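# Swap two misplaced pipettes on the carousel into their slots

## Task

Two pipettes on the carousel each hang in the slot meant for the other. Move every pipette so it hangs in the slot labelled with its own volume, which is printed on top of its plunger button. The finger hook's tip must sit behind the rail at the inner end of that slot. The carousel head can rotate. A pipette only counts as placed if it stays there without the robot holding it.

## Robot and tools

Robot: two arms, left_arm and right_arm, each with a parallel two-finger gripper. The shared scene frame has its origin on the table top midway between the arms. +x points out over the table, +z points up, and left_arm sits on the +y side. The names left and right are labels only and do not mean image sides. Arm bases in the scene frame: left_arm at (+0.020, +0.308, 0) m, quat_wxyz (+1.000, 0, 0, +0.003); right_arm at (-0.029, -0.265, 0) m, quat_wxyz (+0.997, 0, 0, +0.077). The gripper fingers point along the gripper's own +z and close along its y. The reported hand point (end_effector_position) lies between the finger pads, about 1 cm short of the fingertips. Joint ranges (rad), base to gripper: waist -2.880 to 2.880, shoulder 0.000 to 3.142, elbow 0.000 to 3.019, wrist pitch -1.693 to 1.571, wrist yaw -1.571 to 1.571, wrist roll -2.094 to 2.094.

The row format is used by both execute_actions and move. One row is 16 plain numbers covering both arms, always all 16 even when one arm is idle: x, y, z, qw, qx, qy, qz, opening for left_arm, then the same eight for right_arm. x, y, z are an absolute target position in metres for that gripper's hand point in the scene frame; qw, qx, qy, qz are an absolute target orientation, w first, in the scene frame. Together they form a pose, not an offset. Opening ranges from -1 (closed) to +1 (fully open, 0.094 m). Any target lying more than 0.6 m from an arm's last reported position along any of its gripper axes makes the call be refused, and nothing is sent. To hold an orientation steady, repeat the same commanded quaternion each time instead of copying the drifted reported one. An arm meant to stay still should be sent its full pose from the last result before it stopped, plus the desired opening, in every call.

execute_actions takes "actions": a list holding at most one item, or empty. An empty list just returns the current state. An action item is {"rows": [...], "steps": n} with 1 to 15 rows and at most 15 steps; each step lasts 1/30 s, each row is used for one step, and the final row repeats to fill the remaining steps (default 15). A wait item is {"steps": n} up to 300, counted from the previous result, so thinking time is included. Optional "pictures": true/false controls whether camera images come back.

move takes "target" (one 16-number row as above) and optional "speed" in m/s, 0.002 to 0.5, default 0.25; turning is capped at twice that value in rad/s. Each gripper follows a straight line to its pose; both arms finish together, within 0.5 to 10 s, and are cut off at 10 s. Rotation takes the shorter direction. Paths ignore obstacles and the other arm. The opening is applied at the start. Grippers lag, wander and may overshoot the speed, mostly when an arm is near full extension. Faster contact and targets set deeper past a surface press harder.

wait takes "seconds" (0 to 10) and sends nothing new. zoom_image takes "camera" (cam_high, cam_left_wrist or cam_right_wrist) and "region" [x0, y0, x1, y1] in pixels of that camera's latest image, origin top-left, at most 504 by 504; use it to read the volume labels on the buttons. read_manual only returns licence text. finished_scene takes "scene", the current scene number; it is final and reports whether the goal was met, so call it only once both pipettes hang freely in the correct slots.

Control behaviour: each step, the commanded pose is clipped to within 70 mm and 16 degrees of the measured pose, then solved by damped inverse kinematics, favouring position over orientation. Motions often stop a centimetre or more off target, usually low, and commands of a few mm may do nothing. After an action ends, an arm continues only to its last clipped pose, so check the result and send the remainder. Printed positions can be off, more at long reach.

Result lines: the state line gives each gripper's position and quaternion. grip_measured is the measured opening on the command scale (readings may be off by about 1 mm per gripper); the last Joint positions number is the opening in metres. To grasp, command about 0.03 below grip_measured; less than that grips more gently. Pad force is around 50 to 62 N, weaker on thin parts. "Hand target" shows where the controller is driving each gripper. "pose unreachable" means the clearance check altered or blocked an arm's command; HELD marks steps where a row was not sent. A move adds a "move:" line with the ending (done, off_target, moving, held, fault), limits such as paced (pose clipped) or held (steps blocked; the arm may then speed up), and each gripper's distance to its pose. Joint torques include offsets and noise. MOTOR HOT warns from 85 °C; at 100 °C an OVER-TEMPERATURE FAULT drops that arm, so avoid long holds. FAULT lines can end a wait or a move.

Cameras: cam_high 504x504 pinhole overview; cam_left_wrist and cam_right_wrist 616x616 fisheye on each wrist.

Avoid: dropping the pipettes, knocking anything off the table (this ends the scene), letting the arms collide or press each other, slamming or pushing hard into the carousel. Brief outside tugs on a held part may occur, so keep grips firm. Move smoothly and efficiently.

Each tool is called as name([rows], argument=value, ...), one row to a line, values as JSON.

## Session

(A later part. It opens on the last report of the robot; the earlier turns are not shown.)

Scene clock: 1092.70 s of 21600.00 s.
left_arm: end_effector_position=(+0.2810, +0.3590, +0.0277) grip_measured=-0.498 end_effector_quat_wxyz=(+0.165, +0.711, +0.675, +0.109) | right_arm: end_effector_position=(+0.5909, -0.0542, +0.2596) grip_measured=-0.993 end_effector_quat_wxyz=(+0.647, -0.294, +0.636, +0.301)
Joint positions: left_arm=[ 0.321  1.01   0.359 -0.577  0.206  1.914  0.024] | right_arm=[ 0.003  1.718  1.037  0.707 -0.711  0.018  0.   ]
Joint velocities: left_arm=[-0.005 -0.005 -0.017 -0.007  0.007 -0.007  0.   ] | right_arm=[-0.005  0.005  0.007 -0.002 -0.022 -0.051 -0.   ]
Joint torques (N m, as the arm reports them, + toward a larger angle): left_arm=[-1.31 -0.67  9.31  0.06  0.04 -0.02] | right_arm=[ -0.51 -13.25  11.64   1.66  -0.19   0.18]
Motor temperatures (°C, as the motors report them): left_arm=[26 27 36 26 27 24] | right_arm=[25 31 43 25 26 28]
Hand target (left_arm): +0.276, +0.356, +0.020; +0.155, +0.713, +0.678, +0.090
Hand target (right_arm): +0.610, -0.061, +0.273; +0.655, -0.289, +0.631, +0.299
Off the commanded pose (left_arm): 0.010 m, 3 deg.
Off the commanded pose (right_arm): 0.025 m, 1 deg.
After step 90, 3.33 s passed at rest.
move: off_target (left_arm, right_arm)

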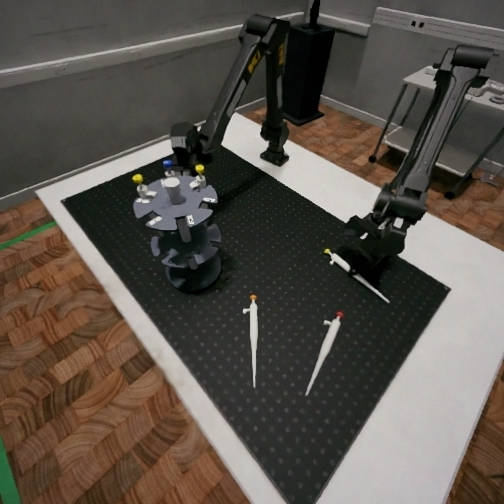

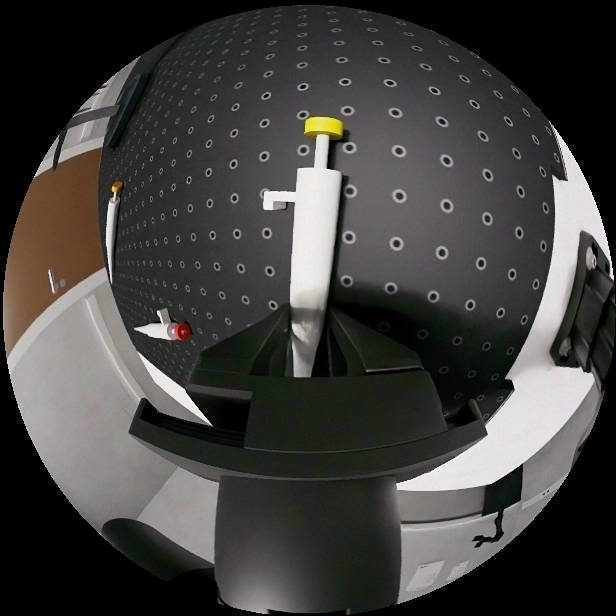

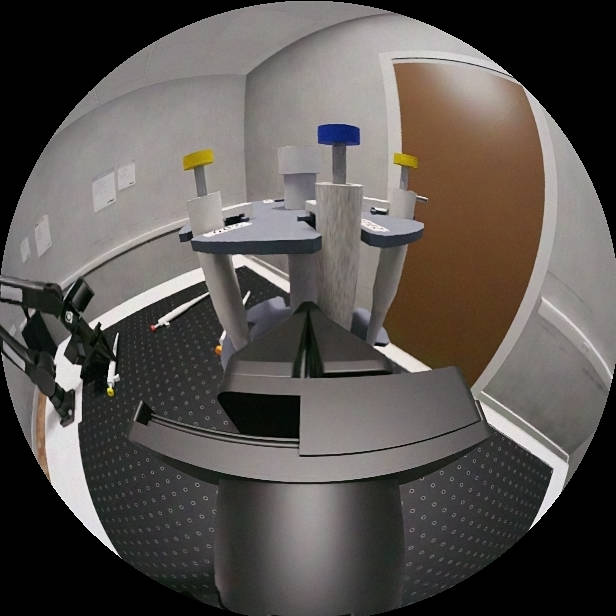

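move(target=[0.277,0.341,0.024,0.1546,0.7124,0.6784,0.0897,-0.4, 0.631,-0.066,0.273,0.6166,-0.3578,0.5955,0.3705,-1], speed=0.03)

Scene clock: 1101.87 s of 21600.00 s.
left_arm: end_effector_position=(+0.2835, +0.3471, +0.0285) grip_measured=-0.402 end_effector_quat_wxyz=(+0.161, +0.711, +0.676, +0.108) | right_arm: end_effector_position=(+0.6109, -0.0588, +0.2627) grip_measured=-0.993 end_effector_quat_wxyz=(+0.611, -0.361, +0.597, +0.373)
Joint positions: left_arm=[ 0.258  1.004  0.359 -0.577  0.179  1.855  0.028] | right_arm=[-0.057  1.821  1.189  0.679 -0.995  0.044  0.   ]
Joint velocities: left_arm=[-0.015 -0.005 -0.017 -0.007 -0.022  0.051 -0.001] | right_arm=[-0.005 -0.015  0.012 -0.012 -0.007  0.007 -0.001]
Joint torques (N m, as the arm reports them, + toward a larger angle): left_arm=[-2.38 -3.07  9.08 -0.3   0.18 -0.11] | right_arm=[ -0.64 -15.01  11.83   1.32  -0.16   0.19]
Motor temperatures (°C, as the motors report them): left_arm=[26 27 36 26 27 24] | right_arm=[25 31 44 25 26 28]
Hand target (left_arm): +0.277, +0.341, +0.024; +0.155, +0.713, +0.678, +0.090
Hand target (right_arm): +0.629, -0.067, +0.274; +0.617, -0.358, +0.595, +0.370
Off the commanded pose (left_arm): 0.010 m, 2 deg.
Off the commanded pose (right_arm): 0.024 m, 1 deg.
After step 90, 2.33 s passed at rest.
move: off_target (right_arm)

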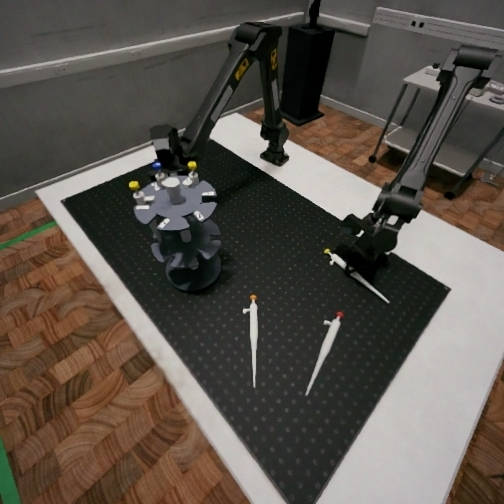

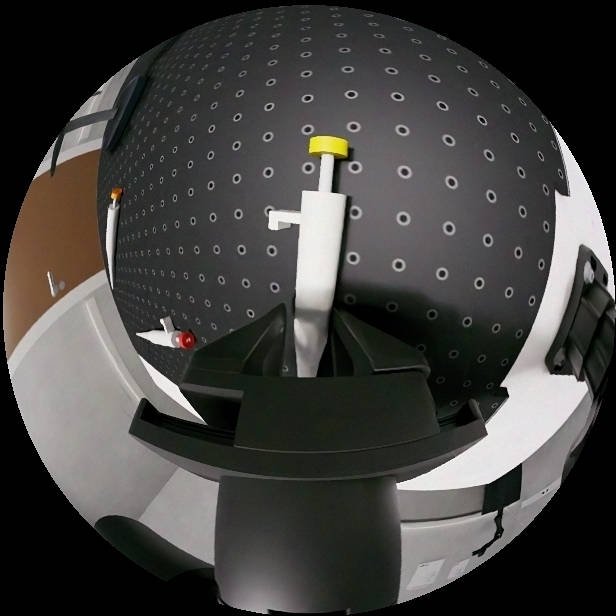

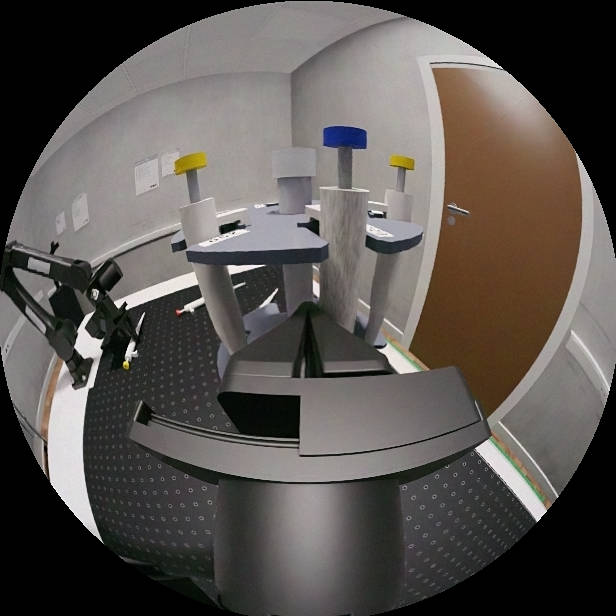

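move(target=[0.278,0.341,0.018,0.1546,0.7124,0.6784,0.0897,-0.52, 0.570,-0.135,0.275,0.6166,-0.3578,0.5955,0.3705,-1], speed=0.06)

Scene clock: 1106.87 s of 21600.00 s.
left_arm: end_effector_position=(+0.2832, +0.3467, +0.0277) grip_measured=-0.518 end_effector_quat_wxyz=(+0.161, +0.711, +0.677, +0.106) | right_arm: end_effector_position=(+0.5747, -0.1285, +0.2574) grip_measured=-0.993 end_effector_quat_wxyz=(+0.604, -0.354, +0.606, +0.377)
Joint positions: left_arm=[ 0.257  1.007  0.359 -0.577  0.179  1.852  0.023] | right_arm=[-0.182  1.74   1.063  0.708 -1.115  0.057  0.   ]
Joint velocities: left_arm=[-0.015  0.005  0.007  0.007 -0.007 -0.051  0.001] | right_arm=[-0.015  0.005 -0.007  0.017  0.007  0.037 -0.001]
Joint torques (N m, as the arm reports them, + toward a larger angle): left_arm=[-1.78 -0.94  8.28  0.76  0.19 -0.08] | right_arm=[ -0.23 -17.82   6.5    3.46  -0.2    0.11]
Motor temperatures (°C, as the motors report them): left_arm=[26 27 36 26 27 24] | right_arm=[25 31 44 25 26 28]
Hand target (left_arm): +0.277, +0.341, +0.019; +0.155, +0.713, +0.678, +0.090
Hand target (right_arm): +0.570, -0.134, +0.274; +0.616, -0.358, +0.596, +0.370
Off the commanded pose (left_arm): 0.012 m, 2 deg.
Off the commanded pose (right_arm): 0.019 m, 2 deg.
After step 90, 0.17 s passed at rest.
move: off_target (left_arm, right_arm)

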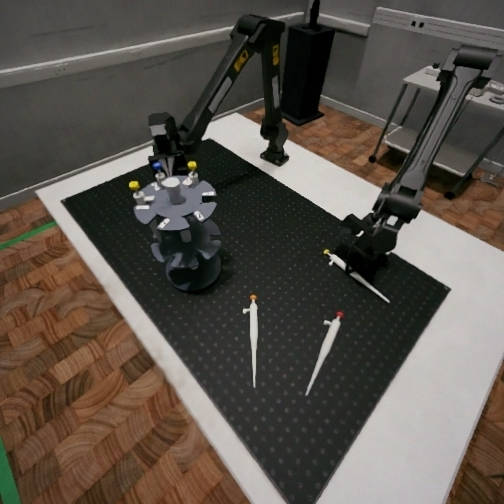

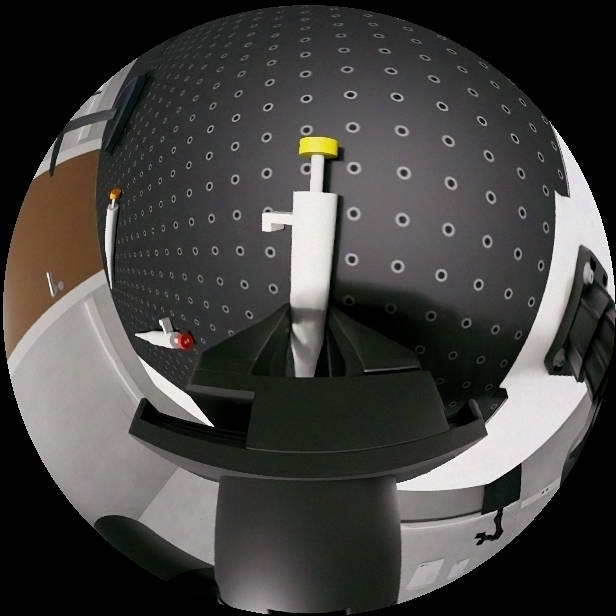

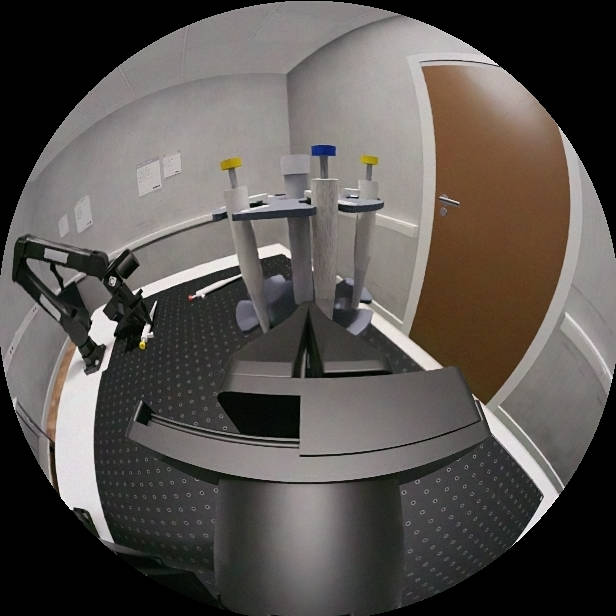

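move(target=[0.278,0.341,0.018,0.1546,0.7124,0.6784,0.0897,-0.605, 0.465,-0.010,0.275,0.7166,-0.0606,0.6921,0.0627,-1], speed=0.1)

Scene clock: 1115.67 s of 21600.00 s.
left_arm: end_effector_position=(+0.2832, +0.3466, +0.0276) grip_measured=-0.568 end_effector_quat_wxyz=(+0.161, +0.710, +0.677, +0.106) | right_arm: end_effector_position=(+0.4717, -0.0127, +0.2558) grip_measured=-0.993 end_effector_quat_wxyz=(+0.700, -0.063, +0.710, +0.056)
Joint positions: left_arm=[ 0.256  1.008  0.359 -0.577  0.179  1.851  0.02 ] | right_arm=[ 0.441  1.444  0.713  0.715  0.427 -0.002  0.   ]
Joint velocities: left_arm=[ 0.005 -0.005  0.022  0.002  0.007 -0.007 -0.001] | right_arm=[-0.015  0.005  0.007  0.012 -0.081  0.037 -0.   ]
Joint torques (N m, as the arm reports them, + toward a larger angle): left_arm=[-2.02 -1.19  8.25  0.77  0.18 -0.09] | right_arm=[  1.44 -12.74   7.18   3.7    0.15  -0.1 ]
Motor temperatures (°C, as the motors report them): left_arm=[26 27 36 26 27 24] | right_arm=[25 31 43 25 26 28]
Hand target (left_arm): +0.277, +0.341, +0.019; +0.155, +0.713, +0.678, +0.090
Hand target (right_arm): +0.467, -0.010, +0.273; +0.714, -0.061, +0.694, +0.062
Off the commanded pose (left_arm): 0.012 m, 2 deg.
Off the commanded pose (right_arm): 0.021 m, 3 deg.
After step 90, 0.87 s passed at rest.
move: off_target (left_arm, right_arm)

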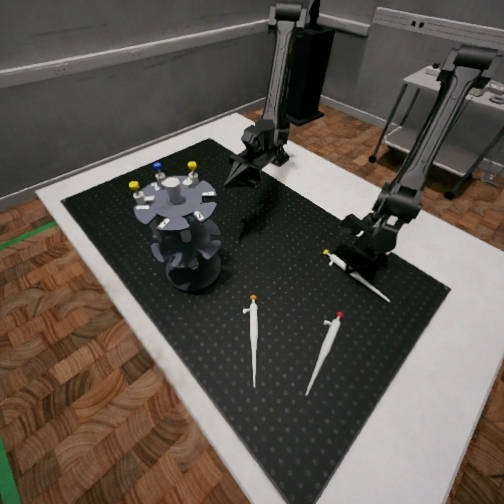

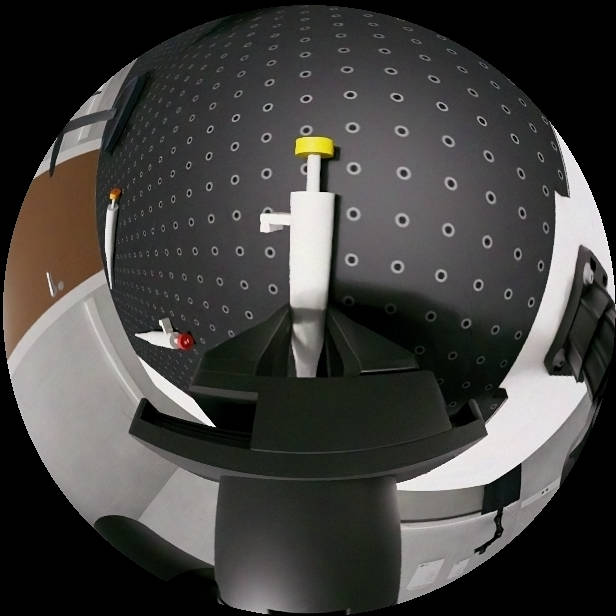

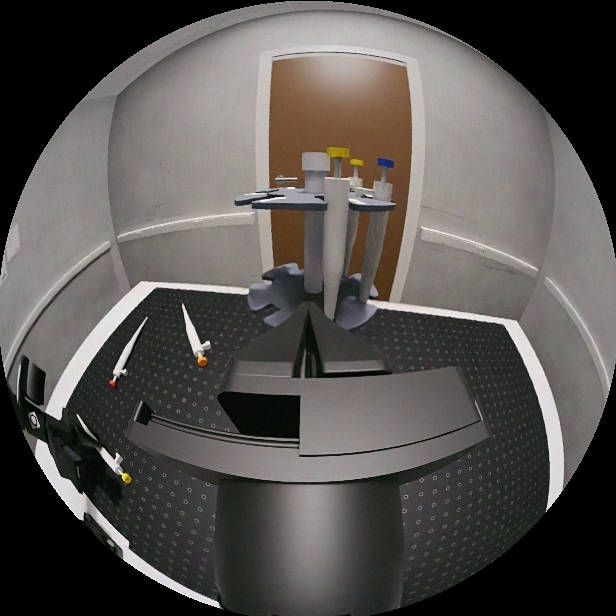

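move(target=[0.280,0.343,0.09,0.1546,0.7124,0.6784,0.0897,-0.605, 0.576,0.002,0.272,0.7166,-0.0606,0.6921,0.0627,-1], speed=0.05)

Scene clock: 1120.40 s of 21600.00 s.
left_arm: end_effector_position=(+0.2603, +0.3404, +0.0643) grip_measured=-0.568 end_effector_quat_wxyz=(+0.140, +0.712, +0.684, +0.069) | right_arm: end_effector_position=(+0.5570, +0.0001, +0.2578) grip_measured=-0.993 end_effector_quat_wxyz=(+0.707, -0.065, +0.701, +0.065)
Joint positions: left_arm=[ 0.256  0.885  0.431 -0.858  0.179  1.851  0.02 ] | right_arm=[ 0.358  1.635  0.928  0.715  0.328 -0.003  0.   ]
Joint velocities: left_arm=[-0.005  0.005 -0.002 -0.007  0.022  0.007 -0.   ] | right_arm=[ 0.005 -0.005 -0.012 -0.017 -0.037  0.007  0.   ]
Joint torques (N m, as the arm reports them, + toward a larger angle): left_arm=[-1.52 -3.29 15.15  0.07  0.29 -0.01] | right_arm=[  0.03 -12.24  11.47   2.09  -0.22  -0.08]
Motor temperatures (°C, as the motors report them): left_arm=[26 27 37 26 27 24] | right_arm=[25 31 43 25 26 28]
Hand target (left_arm): +0.279, +0.343, +0.089; +0.155, +0.713, +0.678, +0.090
Hand target (right_arm): +0.574, +0.001, +0.273; +0.717, -0.061, +0.692, +0.062
Off the commanded pose (left_arm): 0.032 m, 3 deg.
Off the commanded pose (right_arm): 0.024 m, 2 deg.
move: off_target (left_arm, right_arm)

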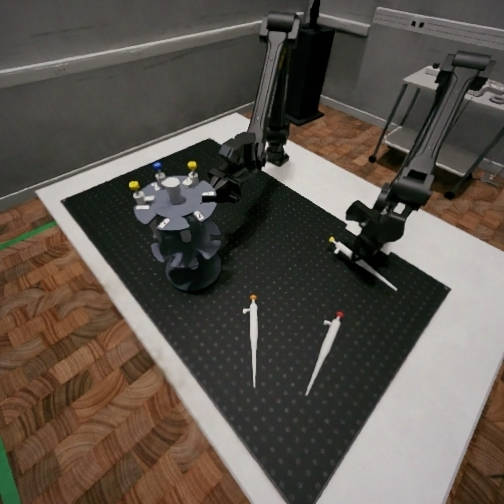

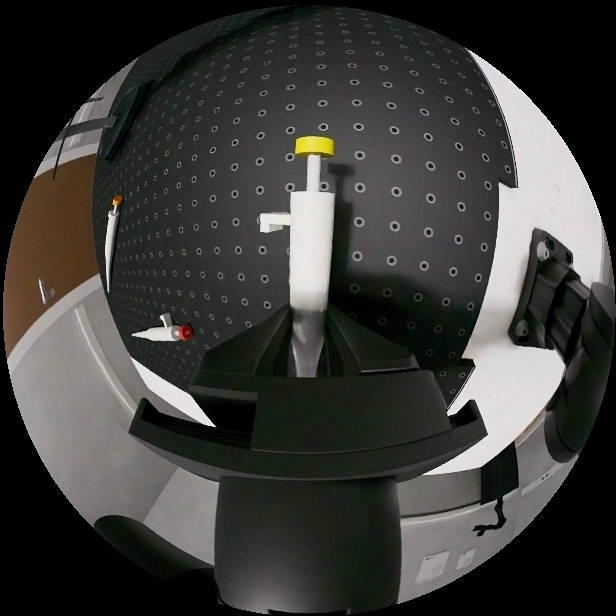

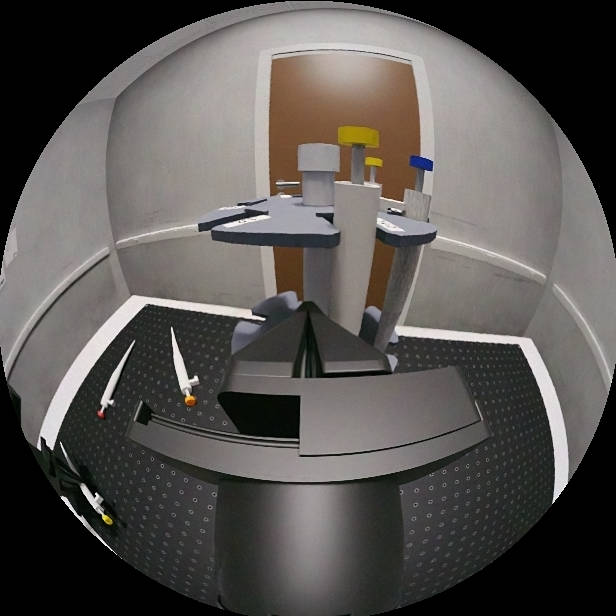

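move(target=[0.33,0.33,0.23,0.1546,0.7124,0.6784,0.0897,-0.605, 0.600,-0.054,0.272,0.6646,-0.2659,0.6418,0.2753,-1], speed=0.06)

Scene clock: 1128.03 s of 21600.00 s.
left_arm: end_effector_position=(+0.3158, +0.3292, +0.2060) grip_measured=-0.568 end_effector_quat_wxyz=(+0.146, +0.713, +0.682, +0.076) | right_arm: end_effector_position=(+0.5784, -0.0497, +0.2570) grip_measured=-0.993 end_effector_quat_wxyz=(+0.656, -0.271, +0.648, +0.277)
Joint positions: left_arm=[ 0.155  0.913  0.828 -1.193  0.153  1.755  0.02 ] | right_arm=[ 0.035  1.677  0.978  0.715 -0.605  0.012  0.   ]
Joint velocities: left_arm=[ 0.005 -0.005  0.007 -0.012 -0.022  0.066  0.   ] | right_arm=[-0.005  0.005  0.002  0.002 -0.022  0.051 -0.001]
Joint torques (N m, as the arm reports them, + toward a larger angle): left_arm=[-1.35 -3.58 16.77  0.23  0.02 -0.08] | right_arm=[ -0.35 -12.98  11.51   2.12  -0.19   0.15]
Motor temperatures (°C, as the motors report them): left_arm=[26 27 39 26 27 24] | right_arm=[25 31 43 25 26 28]
Hand target (left_arm): +0.329, +0.329, +0.230; +0.156, +0.712, +0.679, +0.090
Hand target (right_arm): +0.597, -0.055, +0.272; +0.666, -0.266, +0.640, +0.275
Off the commanded pose (left_arm): 0.028 m, 2 deg.
Off the commanded pose (right_arm): 0.027 m, 1 deg.
move: off_target (left_arm, right_arm)

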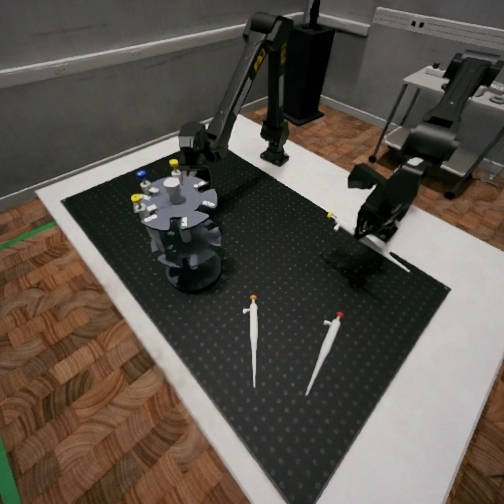

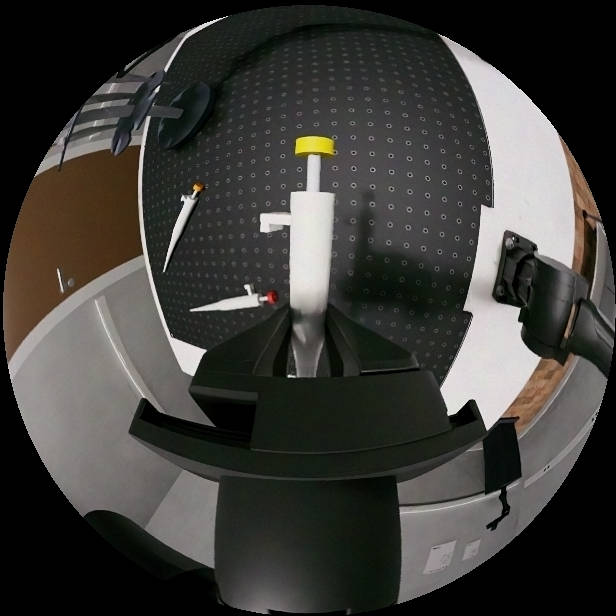

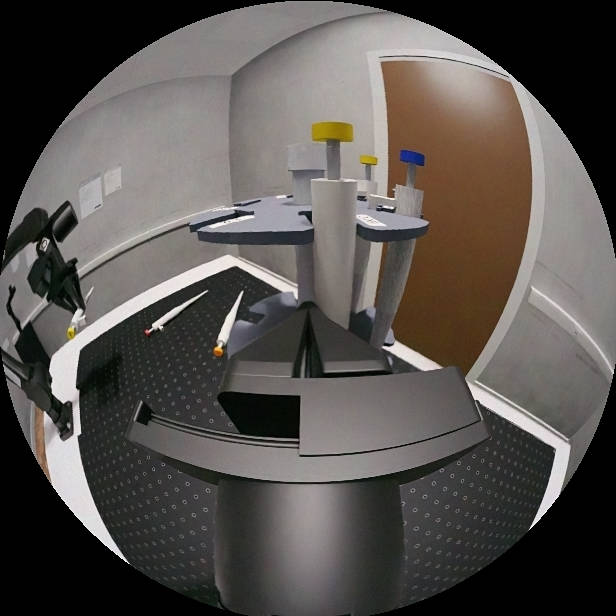

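move(target=[0.40,0.28,0.28,0.7261,0.1173,0.6653,-0.1280,-0.605, 0.631,-0.066,0.273,0.6166,-0.3578,0.5955,0.3705,-1], speed=0.12)

Scene clock: 1141.50 s of 21600.00 s.
left_arm: end_effector_position=(+0.4003, +0.2813, +0.2841) grip_measured=-0.567 end_effector_quat_wxyz=(+0.726, +0.112, +0.667, -0.123) | right_arm: end_effector_position=(+0.6108, -0.0588, +0.2625) grip_measured=-0.993 end_effector_quat_wxyz=(+0.611, -0.361, +0.597, +0.373)
Joint positions: left_arm=[ 0.129  0.831  0.3    0.626  0.467 -0.045  0.02 ] | right_arm=[-0.057  1.821  1.189  0.679 -0.995  0.045  0.   ]
Joint velocities: left_arm=[-0.005 -0.015 -0.002  0.022 -0.007 -0.037 -0.001] | right_arm=[-0.015 -0.015 -0.017  0.007 -0.037  0.007 -0.001]
Joint torques (N m, as the arm reports them, + toward a larger angle): left_arm=[-1.25 -1.34  9.67  2.61 -0.19 -0.02] | right_arm=[  0.06 -15.64  11.74   1.24  -0.18   0.14]
Motor temperatures (°C, as the motors report them): left_arm=[26 27 39 26 27 24] | right_arm=[25 31 45 25 26 28]
Hand target (left_arm): +0.399, +0.279, +0.281; +0.728, +0.110, +0.664, -0.128
Hand target (right_arm): +0.629, -0.067, +0.274; +0.617, -0.357, +0.595, +0.370
Off the commanded pose (left_arm): 0.004 m, 1 deg.
Off the commanded pose (right_arm): 0.024 m, 1 deg.
After step 90, 2.70 s passed at rest.
move: off_target (right_arm)

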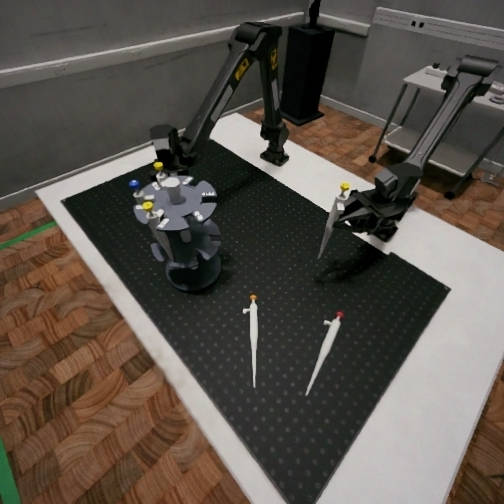

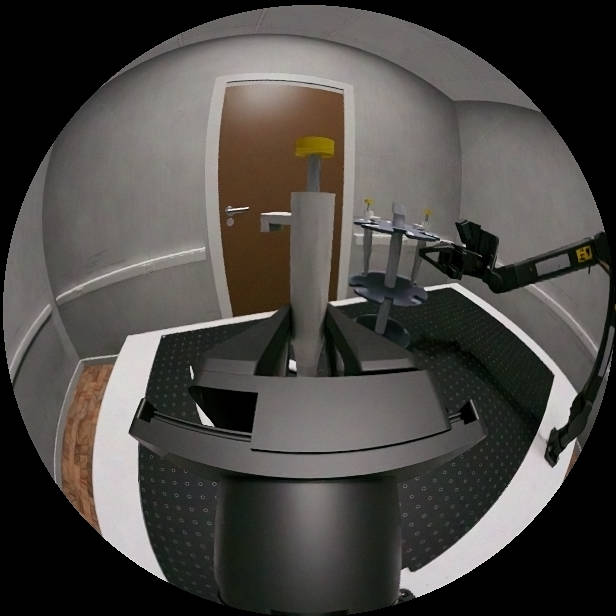

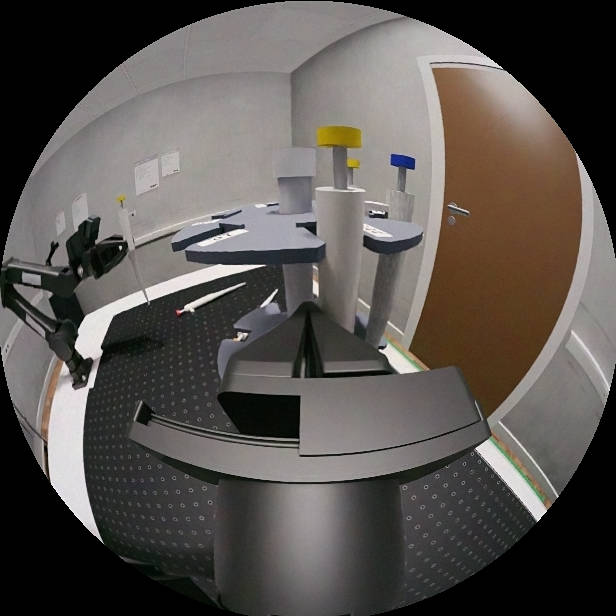

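move(target=[0.40,0.28,0.28,0.7261,0.1173,0.6653,-0.1280,-0.605, 0.660,-0.063,0.275,0.5893,-0.3985,0.5691,0.4126,-1], speed=0.03)

zoom_image(camera="cam_high", region=[110, 140, 270, 300])

Scene clock: 1148.10 s of 21600.00 s.
left_arm: end_effector_position=(+0.4007, +0.2786, +0.2808) grip_measured=-0.567 end_effector_quat_wxyz=(+0.722, +0.116, +0.670, -0.130) | right_arm: end_effector_position=(+0.6409, -0.0546, +0.2654) grip_measured=-0.993 end_effector_quat_wxyz=(+0.584, -0.401, +0.570, +0.416)
Joint positions: left_arm=[ 0.129  0.841  0.3    0.627  0.484 -0.048  0.02 ] | right_arm=[-0.074  1.931  1.364  0.635 -1.151  0.068  0.   ]
Joint velocities: left_arm=[ 0.005 -0.015 -0.002 -0.007  0.007  0.037 -0.001] | right_arm=[ 0.005  0.024  0.027 -0.007  0.007  0.007  0.   ]
Joint torques (N m, as the arm reports them, + toward a larger angle): left_arm=[-0.03 -1.5  10.07  2.57  0.05  0.08] | right_arm=[ -0.79 -16.98  12.05   1.18  -0.14   0.17]
Motor temperatures (°C, as the motors report them): left_arm=[26 27 38 27 27 24] | right_arm=[25 31 45 25 26 28]
Hand target (left_arm): +0.400, +0.280, +0.280; +0.726, +0.117, +0.665, -0.128
Hand target (right_arm): +0.658, -0.064, +0.276; +0.590, -0.398, +0.569, +0.412
Off the commanded pose (left_arm): 0.002 m, 1 deg.
Off the commanded pose (right_arm): 0.023 m, 1 deg.
After step 90, 1.13 s passed at rest.
move: off_target (right_arm)

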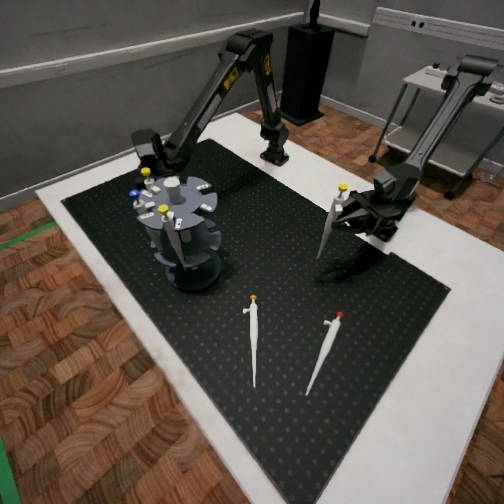

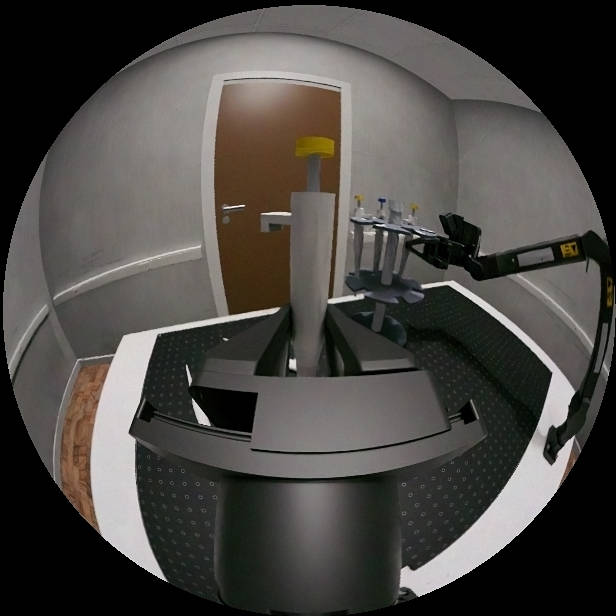

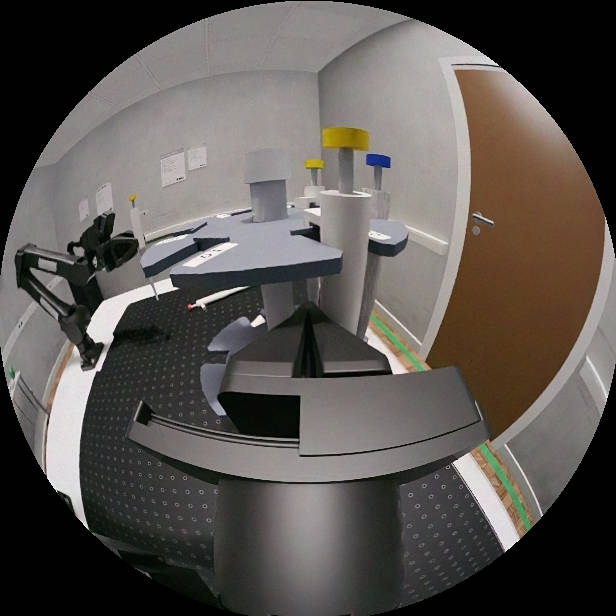

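Region (110, 140, 270, 300) of cam_high's 504x504 image, scaled by 3.150, with more detail than that image has.

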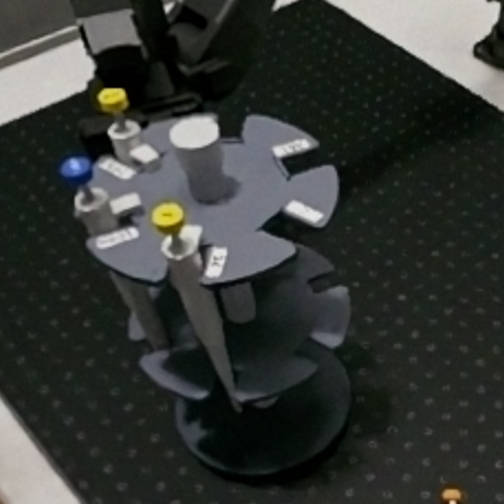

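move(target=[0.40,0.28,0.28,0.7261,0.1173,0.6653,-0.1280,-0.605, 0.605,-0.145,0.278,0.5893,-0.3985,0.5691,0.4126,-1], speed=0.07)

Scene clock: 1155.17 s of 21600.00 s.
left_arm: end_effector_position=(+0.4007, +0.2786, +0.2808) grip_measured=-0.567 end_effector_quat_wxyz=(+0.722, +0.116, +0.670, -0.131) | right_arm: end_effector_position=(+0.6104, -0.1393, +0.2580) grip_measured=-0.993 end_effector_quat_wxyz=(+0.577, -0.392, +0.580, +0.421)
Joint positions: left_arm=[ 0.129  0.841  0.3    0.627  0.485 -0.048  0.02 ] | right_arm=[-0.214  1.87   1.247  0.693 -1.285  0.102  0.   ]
Joint velocities: left_arm=[-0.024 -0.015 -0.002  0.027  0.051  0.007  0.   ] | right_arm=[-0.005  0.005 -0.012 -0.007 -0.022 -0.007  0.   ]
Joint torques (N m, as the arm reports them, + toward a larger angle): left_arm=[-0.26 -1.79  9.98  2.6   0.04  0.06] | right_arm=[  0.54 -21.31   6.6    3.16  -0.17   0.16]
Motor temperatures (°C, as the motors report them): left_arm=[26 27 38 27 27 24] | right_arm=[25 32 46 25 26 28]
Hand target (left_arm): +0.400, +0.280, +0.280; +0.726, +0.117, +0.666, -0.128
Hand target (right_arm): +0.604, -0.144, +0.277; +0.589, -0.399, +0.570, +0.412
Off the commanded pose (left_arm): 0.002 m, 1 deg.
Off the commanded pose (right_arm): 0.022 m, 2 deg.
After step 90, 2.30 s passed at rest.
move: off_target (right_arm)

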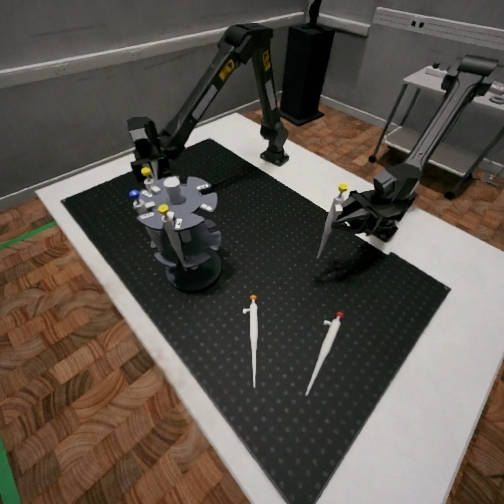

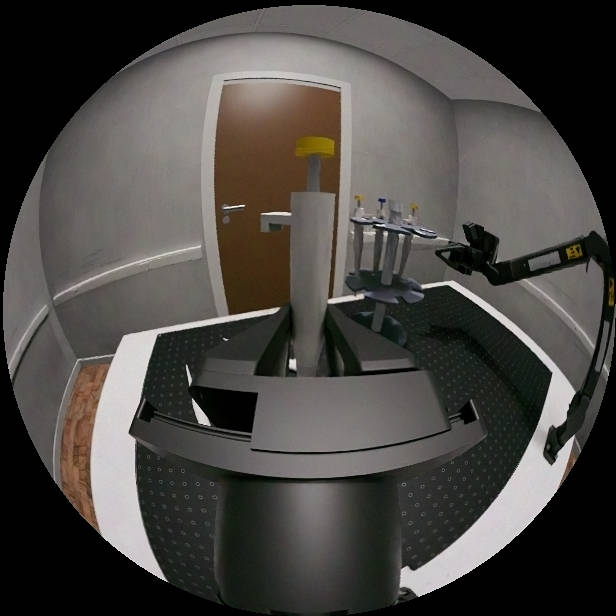

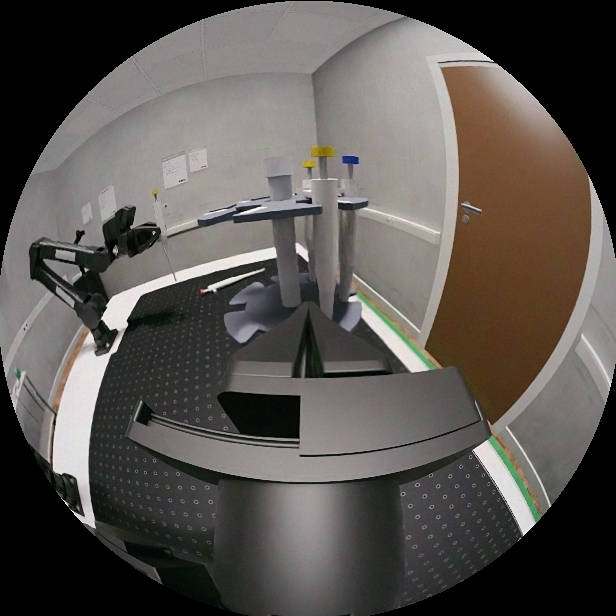

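move(target=[0.485,0.02,0.295,0.6144,0.3810,0.5341,-0.4383,-0.605, 0.53,-0.10,0.40,0.4967,-0.4096,0.7094,0.2868,-1], speed=0.1)

Scene clock: 1166.90 s of 21600.00 s.
left_arm: end_effector_position=(+0.4714, +0.0260, +0.2744) grip_measured=-0.567 end_effector_quat_wxyz=(+0.600, +0.371, +0.555, -0.440) | right_arm: end_effector_position=(+0.5248, -0.1072, +0.3546) grip_measured=-0.993 end_effector_quat_wxyz=(+0.471, -0.390, +0.731, +0.304)
Joint positions: left_arm=[-0.305  1.511  0.729  0.96   0.917 -0.185  0.02 ] | right_arm=[-0.114  1.439  1.305 -0.521 -0.914 -0.465  0.   ]
Joint velocities: left_arm=[-0.005  0.005  0.007 -0.017  0.007  0.022  0.001] | right_arm=[-0.005 -0.005  0.002 -0.007 -0.022 -0.007  0.001]
Joint torques (N m, as the arm reports them, + toward a larger angle): left_arm=[ -1.45 -11.65  13.94   2.38   0.    -0.04] | right_arm=[  1.77 -15.71  13.6    1.13  -0.21  -0.12]
Motor temperatures (°C, as the motors report them): left_arm=[26 27 38 27 27 24] | right_arm=[25 32 44 25 26 28]
Hand target (left_arm): +0.481, +0.019, +0.295; +0.615, +0.379, +0.533, -0.440
Hand target (right_arm): +0.525, -0.100, +0.399; +0.497, -0.408, +0.709, +0.289
Off the commanded pose (left_arm): 0.025 m, 3 deg.
Off the commanded pose (right_arm): 0.046 m, 5 deg.
After step 90, 3.90 s passed at rest.
move: off_target (left_arm, right_arm)

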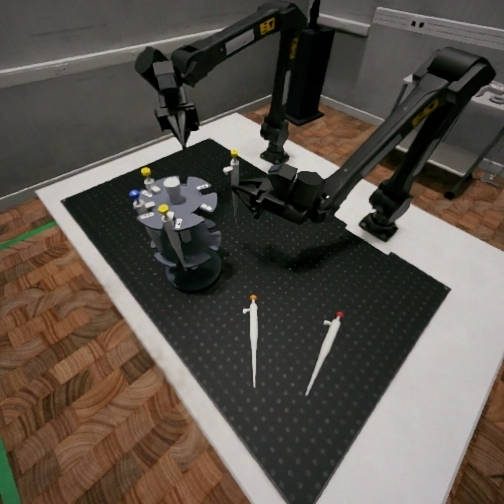

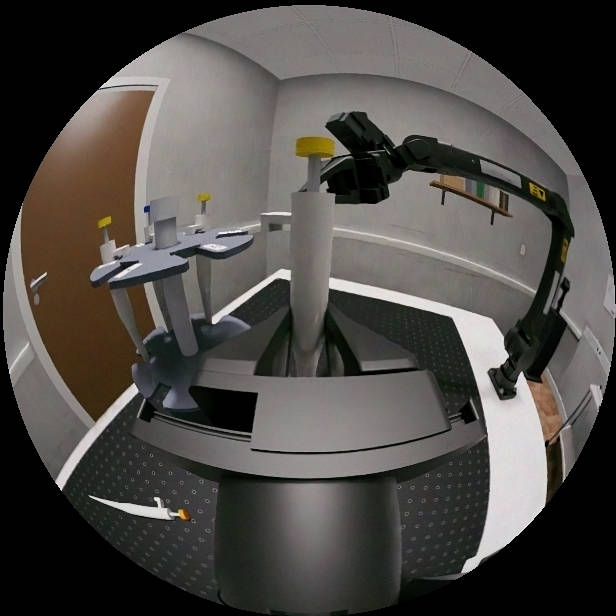

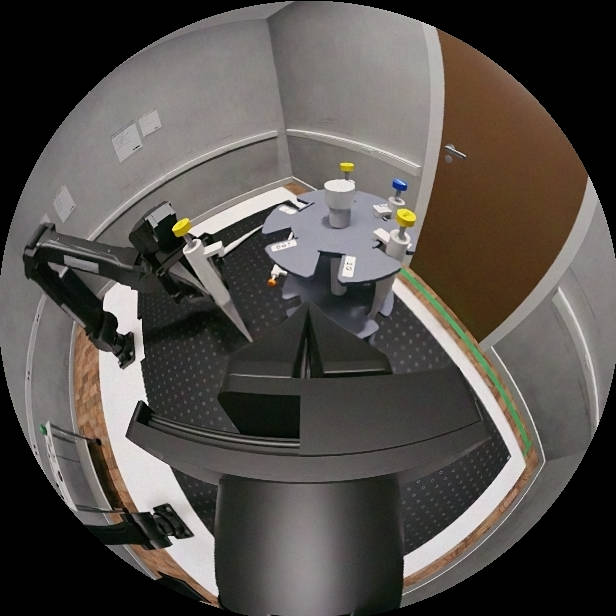

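zoom_image(camera="cam_right_wrist", region=[160, 150, 430, 350])

Region (160, 150, 430, 350) of cam_right_wrist's 616x616 image, scaled by 1.867, with more detail than that image has; it fills the top 373 rows of this view, and the rest is white.

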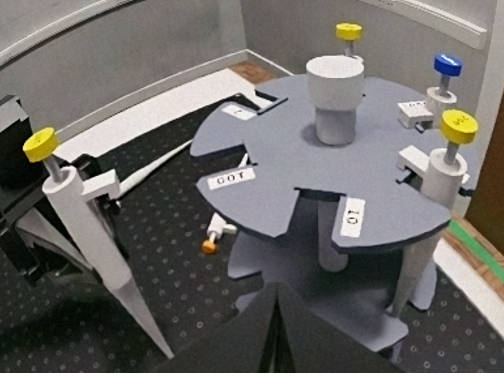

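move(target=[0.527,0.013,0.293,0.6144,0.3810,0.5341,-0.4383,-0.605, 0.54,-0.09,0.45,0.4330,-0.4330,0.75,0.25,-1], speed=0.05)

zoom_image(camera="cam_right_wrist", region=[180, 150, 430, 350])

Scene clock: 1174.70 s of 21600.00 s.
left_arm: end_effector_position=(+0.5097, +0.0129, +0.2779) grip_measured=-0.567 end_effector_quat_wxyz=(+0.603, +0.380, +0.545, -0.442) | right_arm: end_effector_position=(+0.5298, -0.0985, +0.4322) grip_measured=-0.993 end_effector_quat_wxyz=(+0.424, -0.420, +0.760, +0.257)
Joint positions: left_arm=[-0.305  1.61   0.85   0.96   0.934 -0.186  0.02 ] | right_arm=[-0.074  1.488  1.645 -0.963 -0.79  -0.598  0.   ]
Joint velocities: left_arm=[ 0.005 -0.005  0.002  0.027  0.007 -0.007 -0.   ] | right_arm=[-0.005  0.005 -0.002 -0.017  0.037 -0.051 -0.001]
Joint torques (N m, as the arm reports them, + toward a larger angle): left_arm=[ -0.01 -13.37  14.19   1.36  -0.03   0.  ] | right_arm=[  1.48 -11.55  13.67   1.13  -0.22  -0.12]
Motor temperatures (°C, as the motors report them): left_arm=[26 27 39 27 27 24] | right_arm=[25 32 47 25 26 28]
Hand target (left_arm): +0.526, +0.013, +0.293; +0.614, +0.381, +0.534, -0.438
Hand target (right_arm): +0.537, -0.091, +0.450; +0.434, -0.432, +0.750, +0.251
Off the commanded pose (left_arm): 0.023 m, 2 deg.
Off the commanded pose (right_arm): 0.022 m, 2 deg.
After step 90, 2.50 s passed at rest.
move: off_target (left_arm, right_arm)

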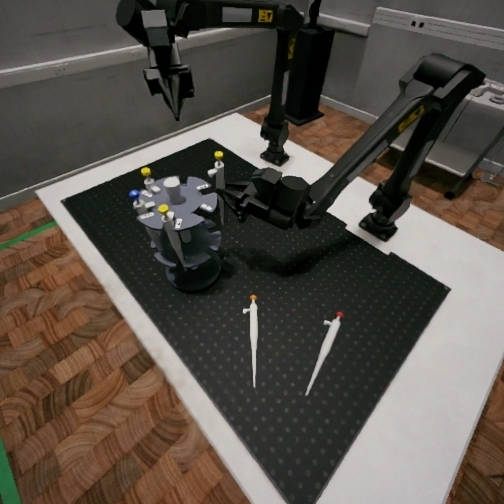

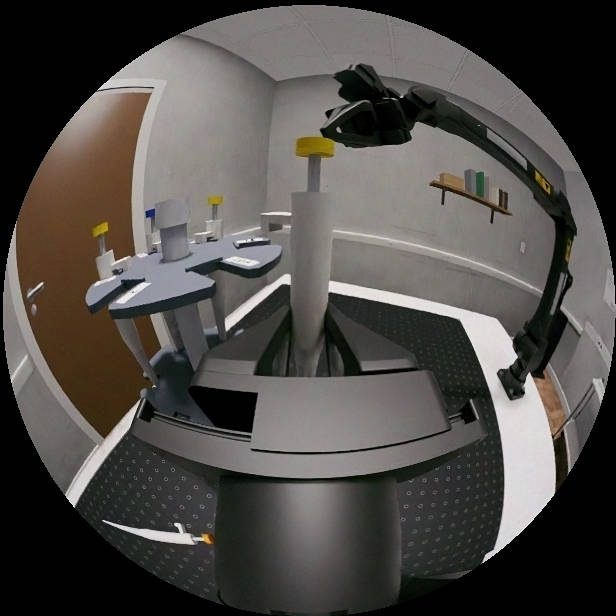

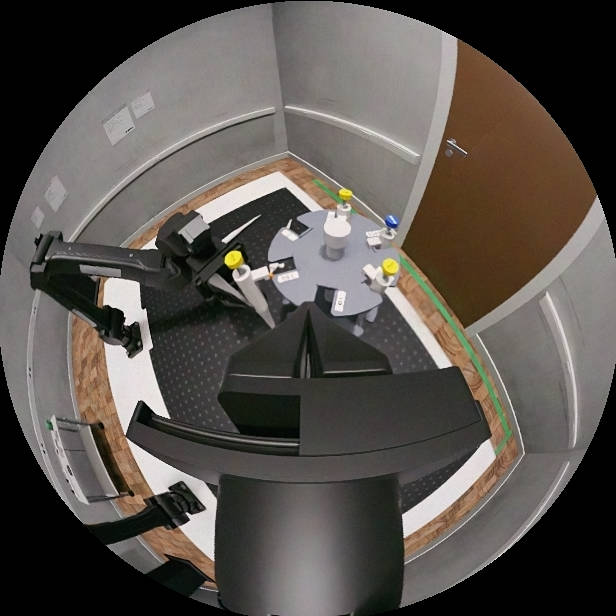

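Region (180, 150, 430, 350) of cam_right_wrist's 616x616 image, scaled by 2.016, with more detail than that image has; it fills the top 403 rows of this view, and the rest is white.

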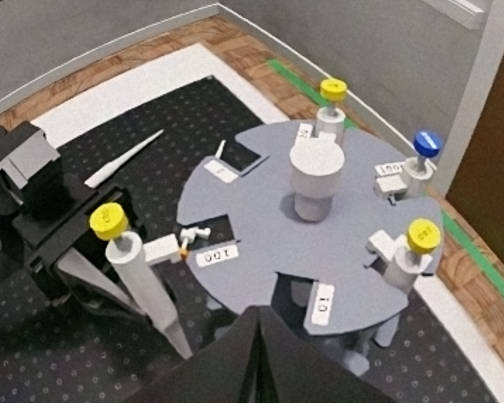

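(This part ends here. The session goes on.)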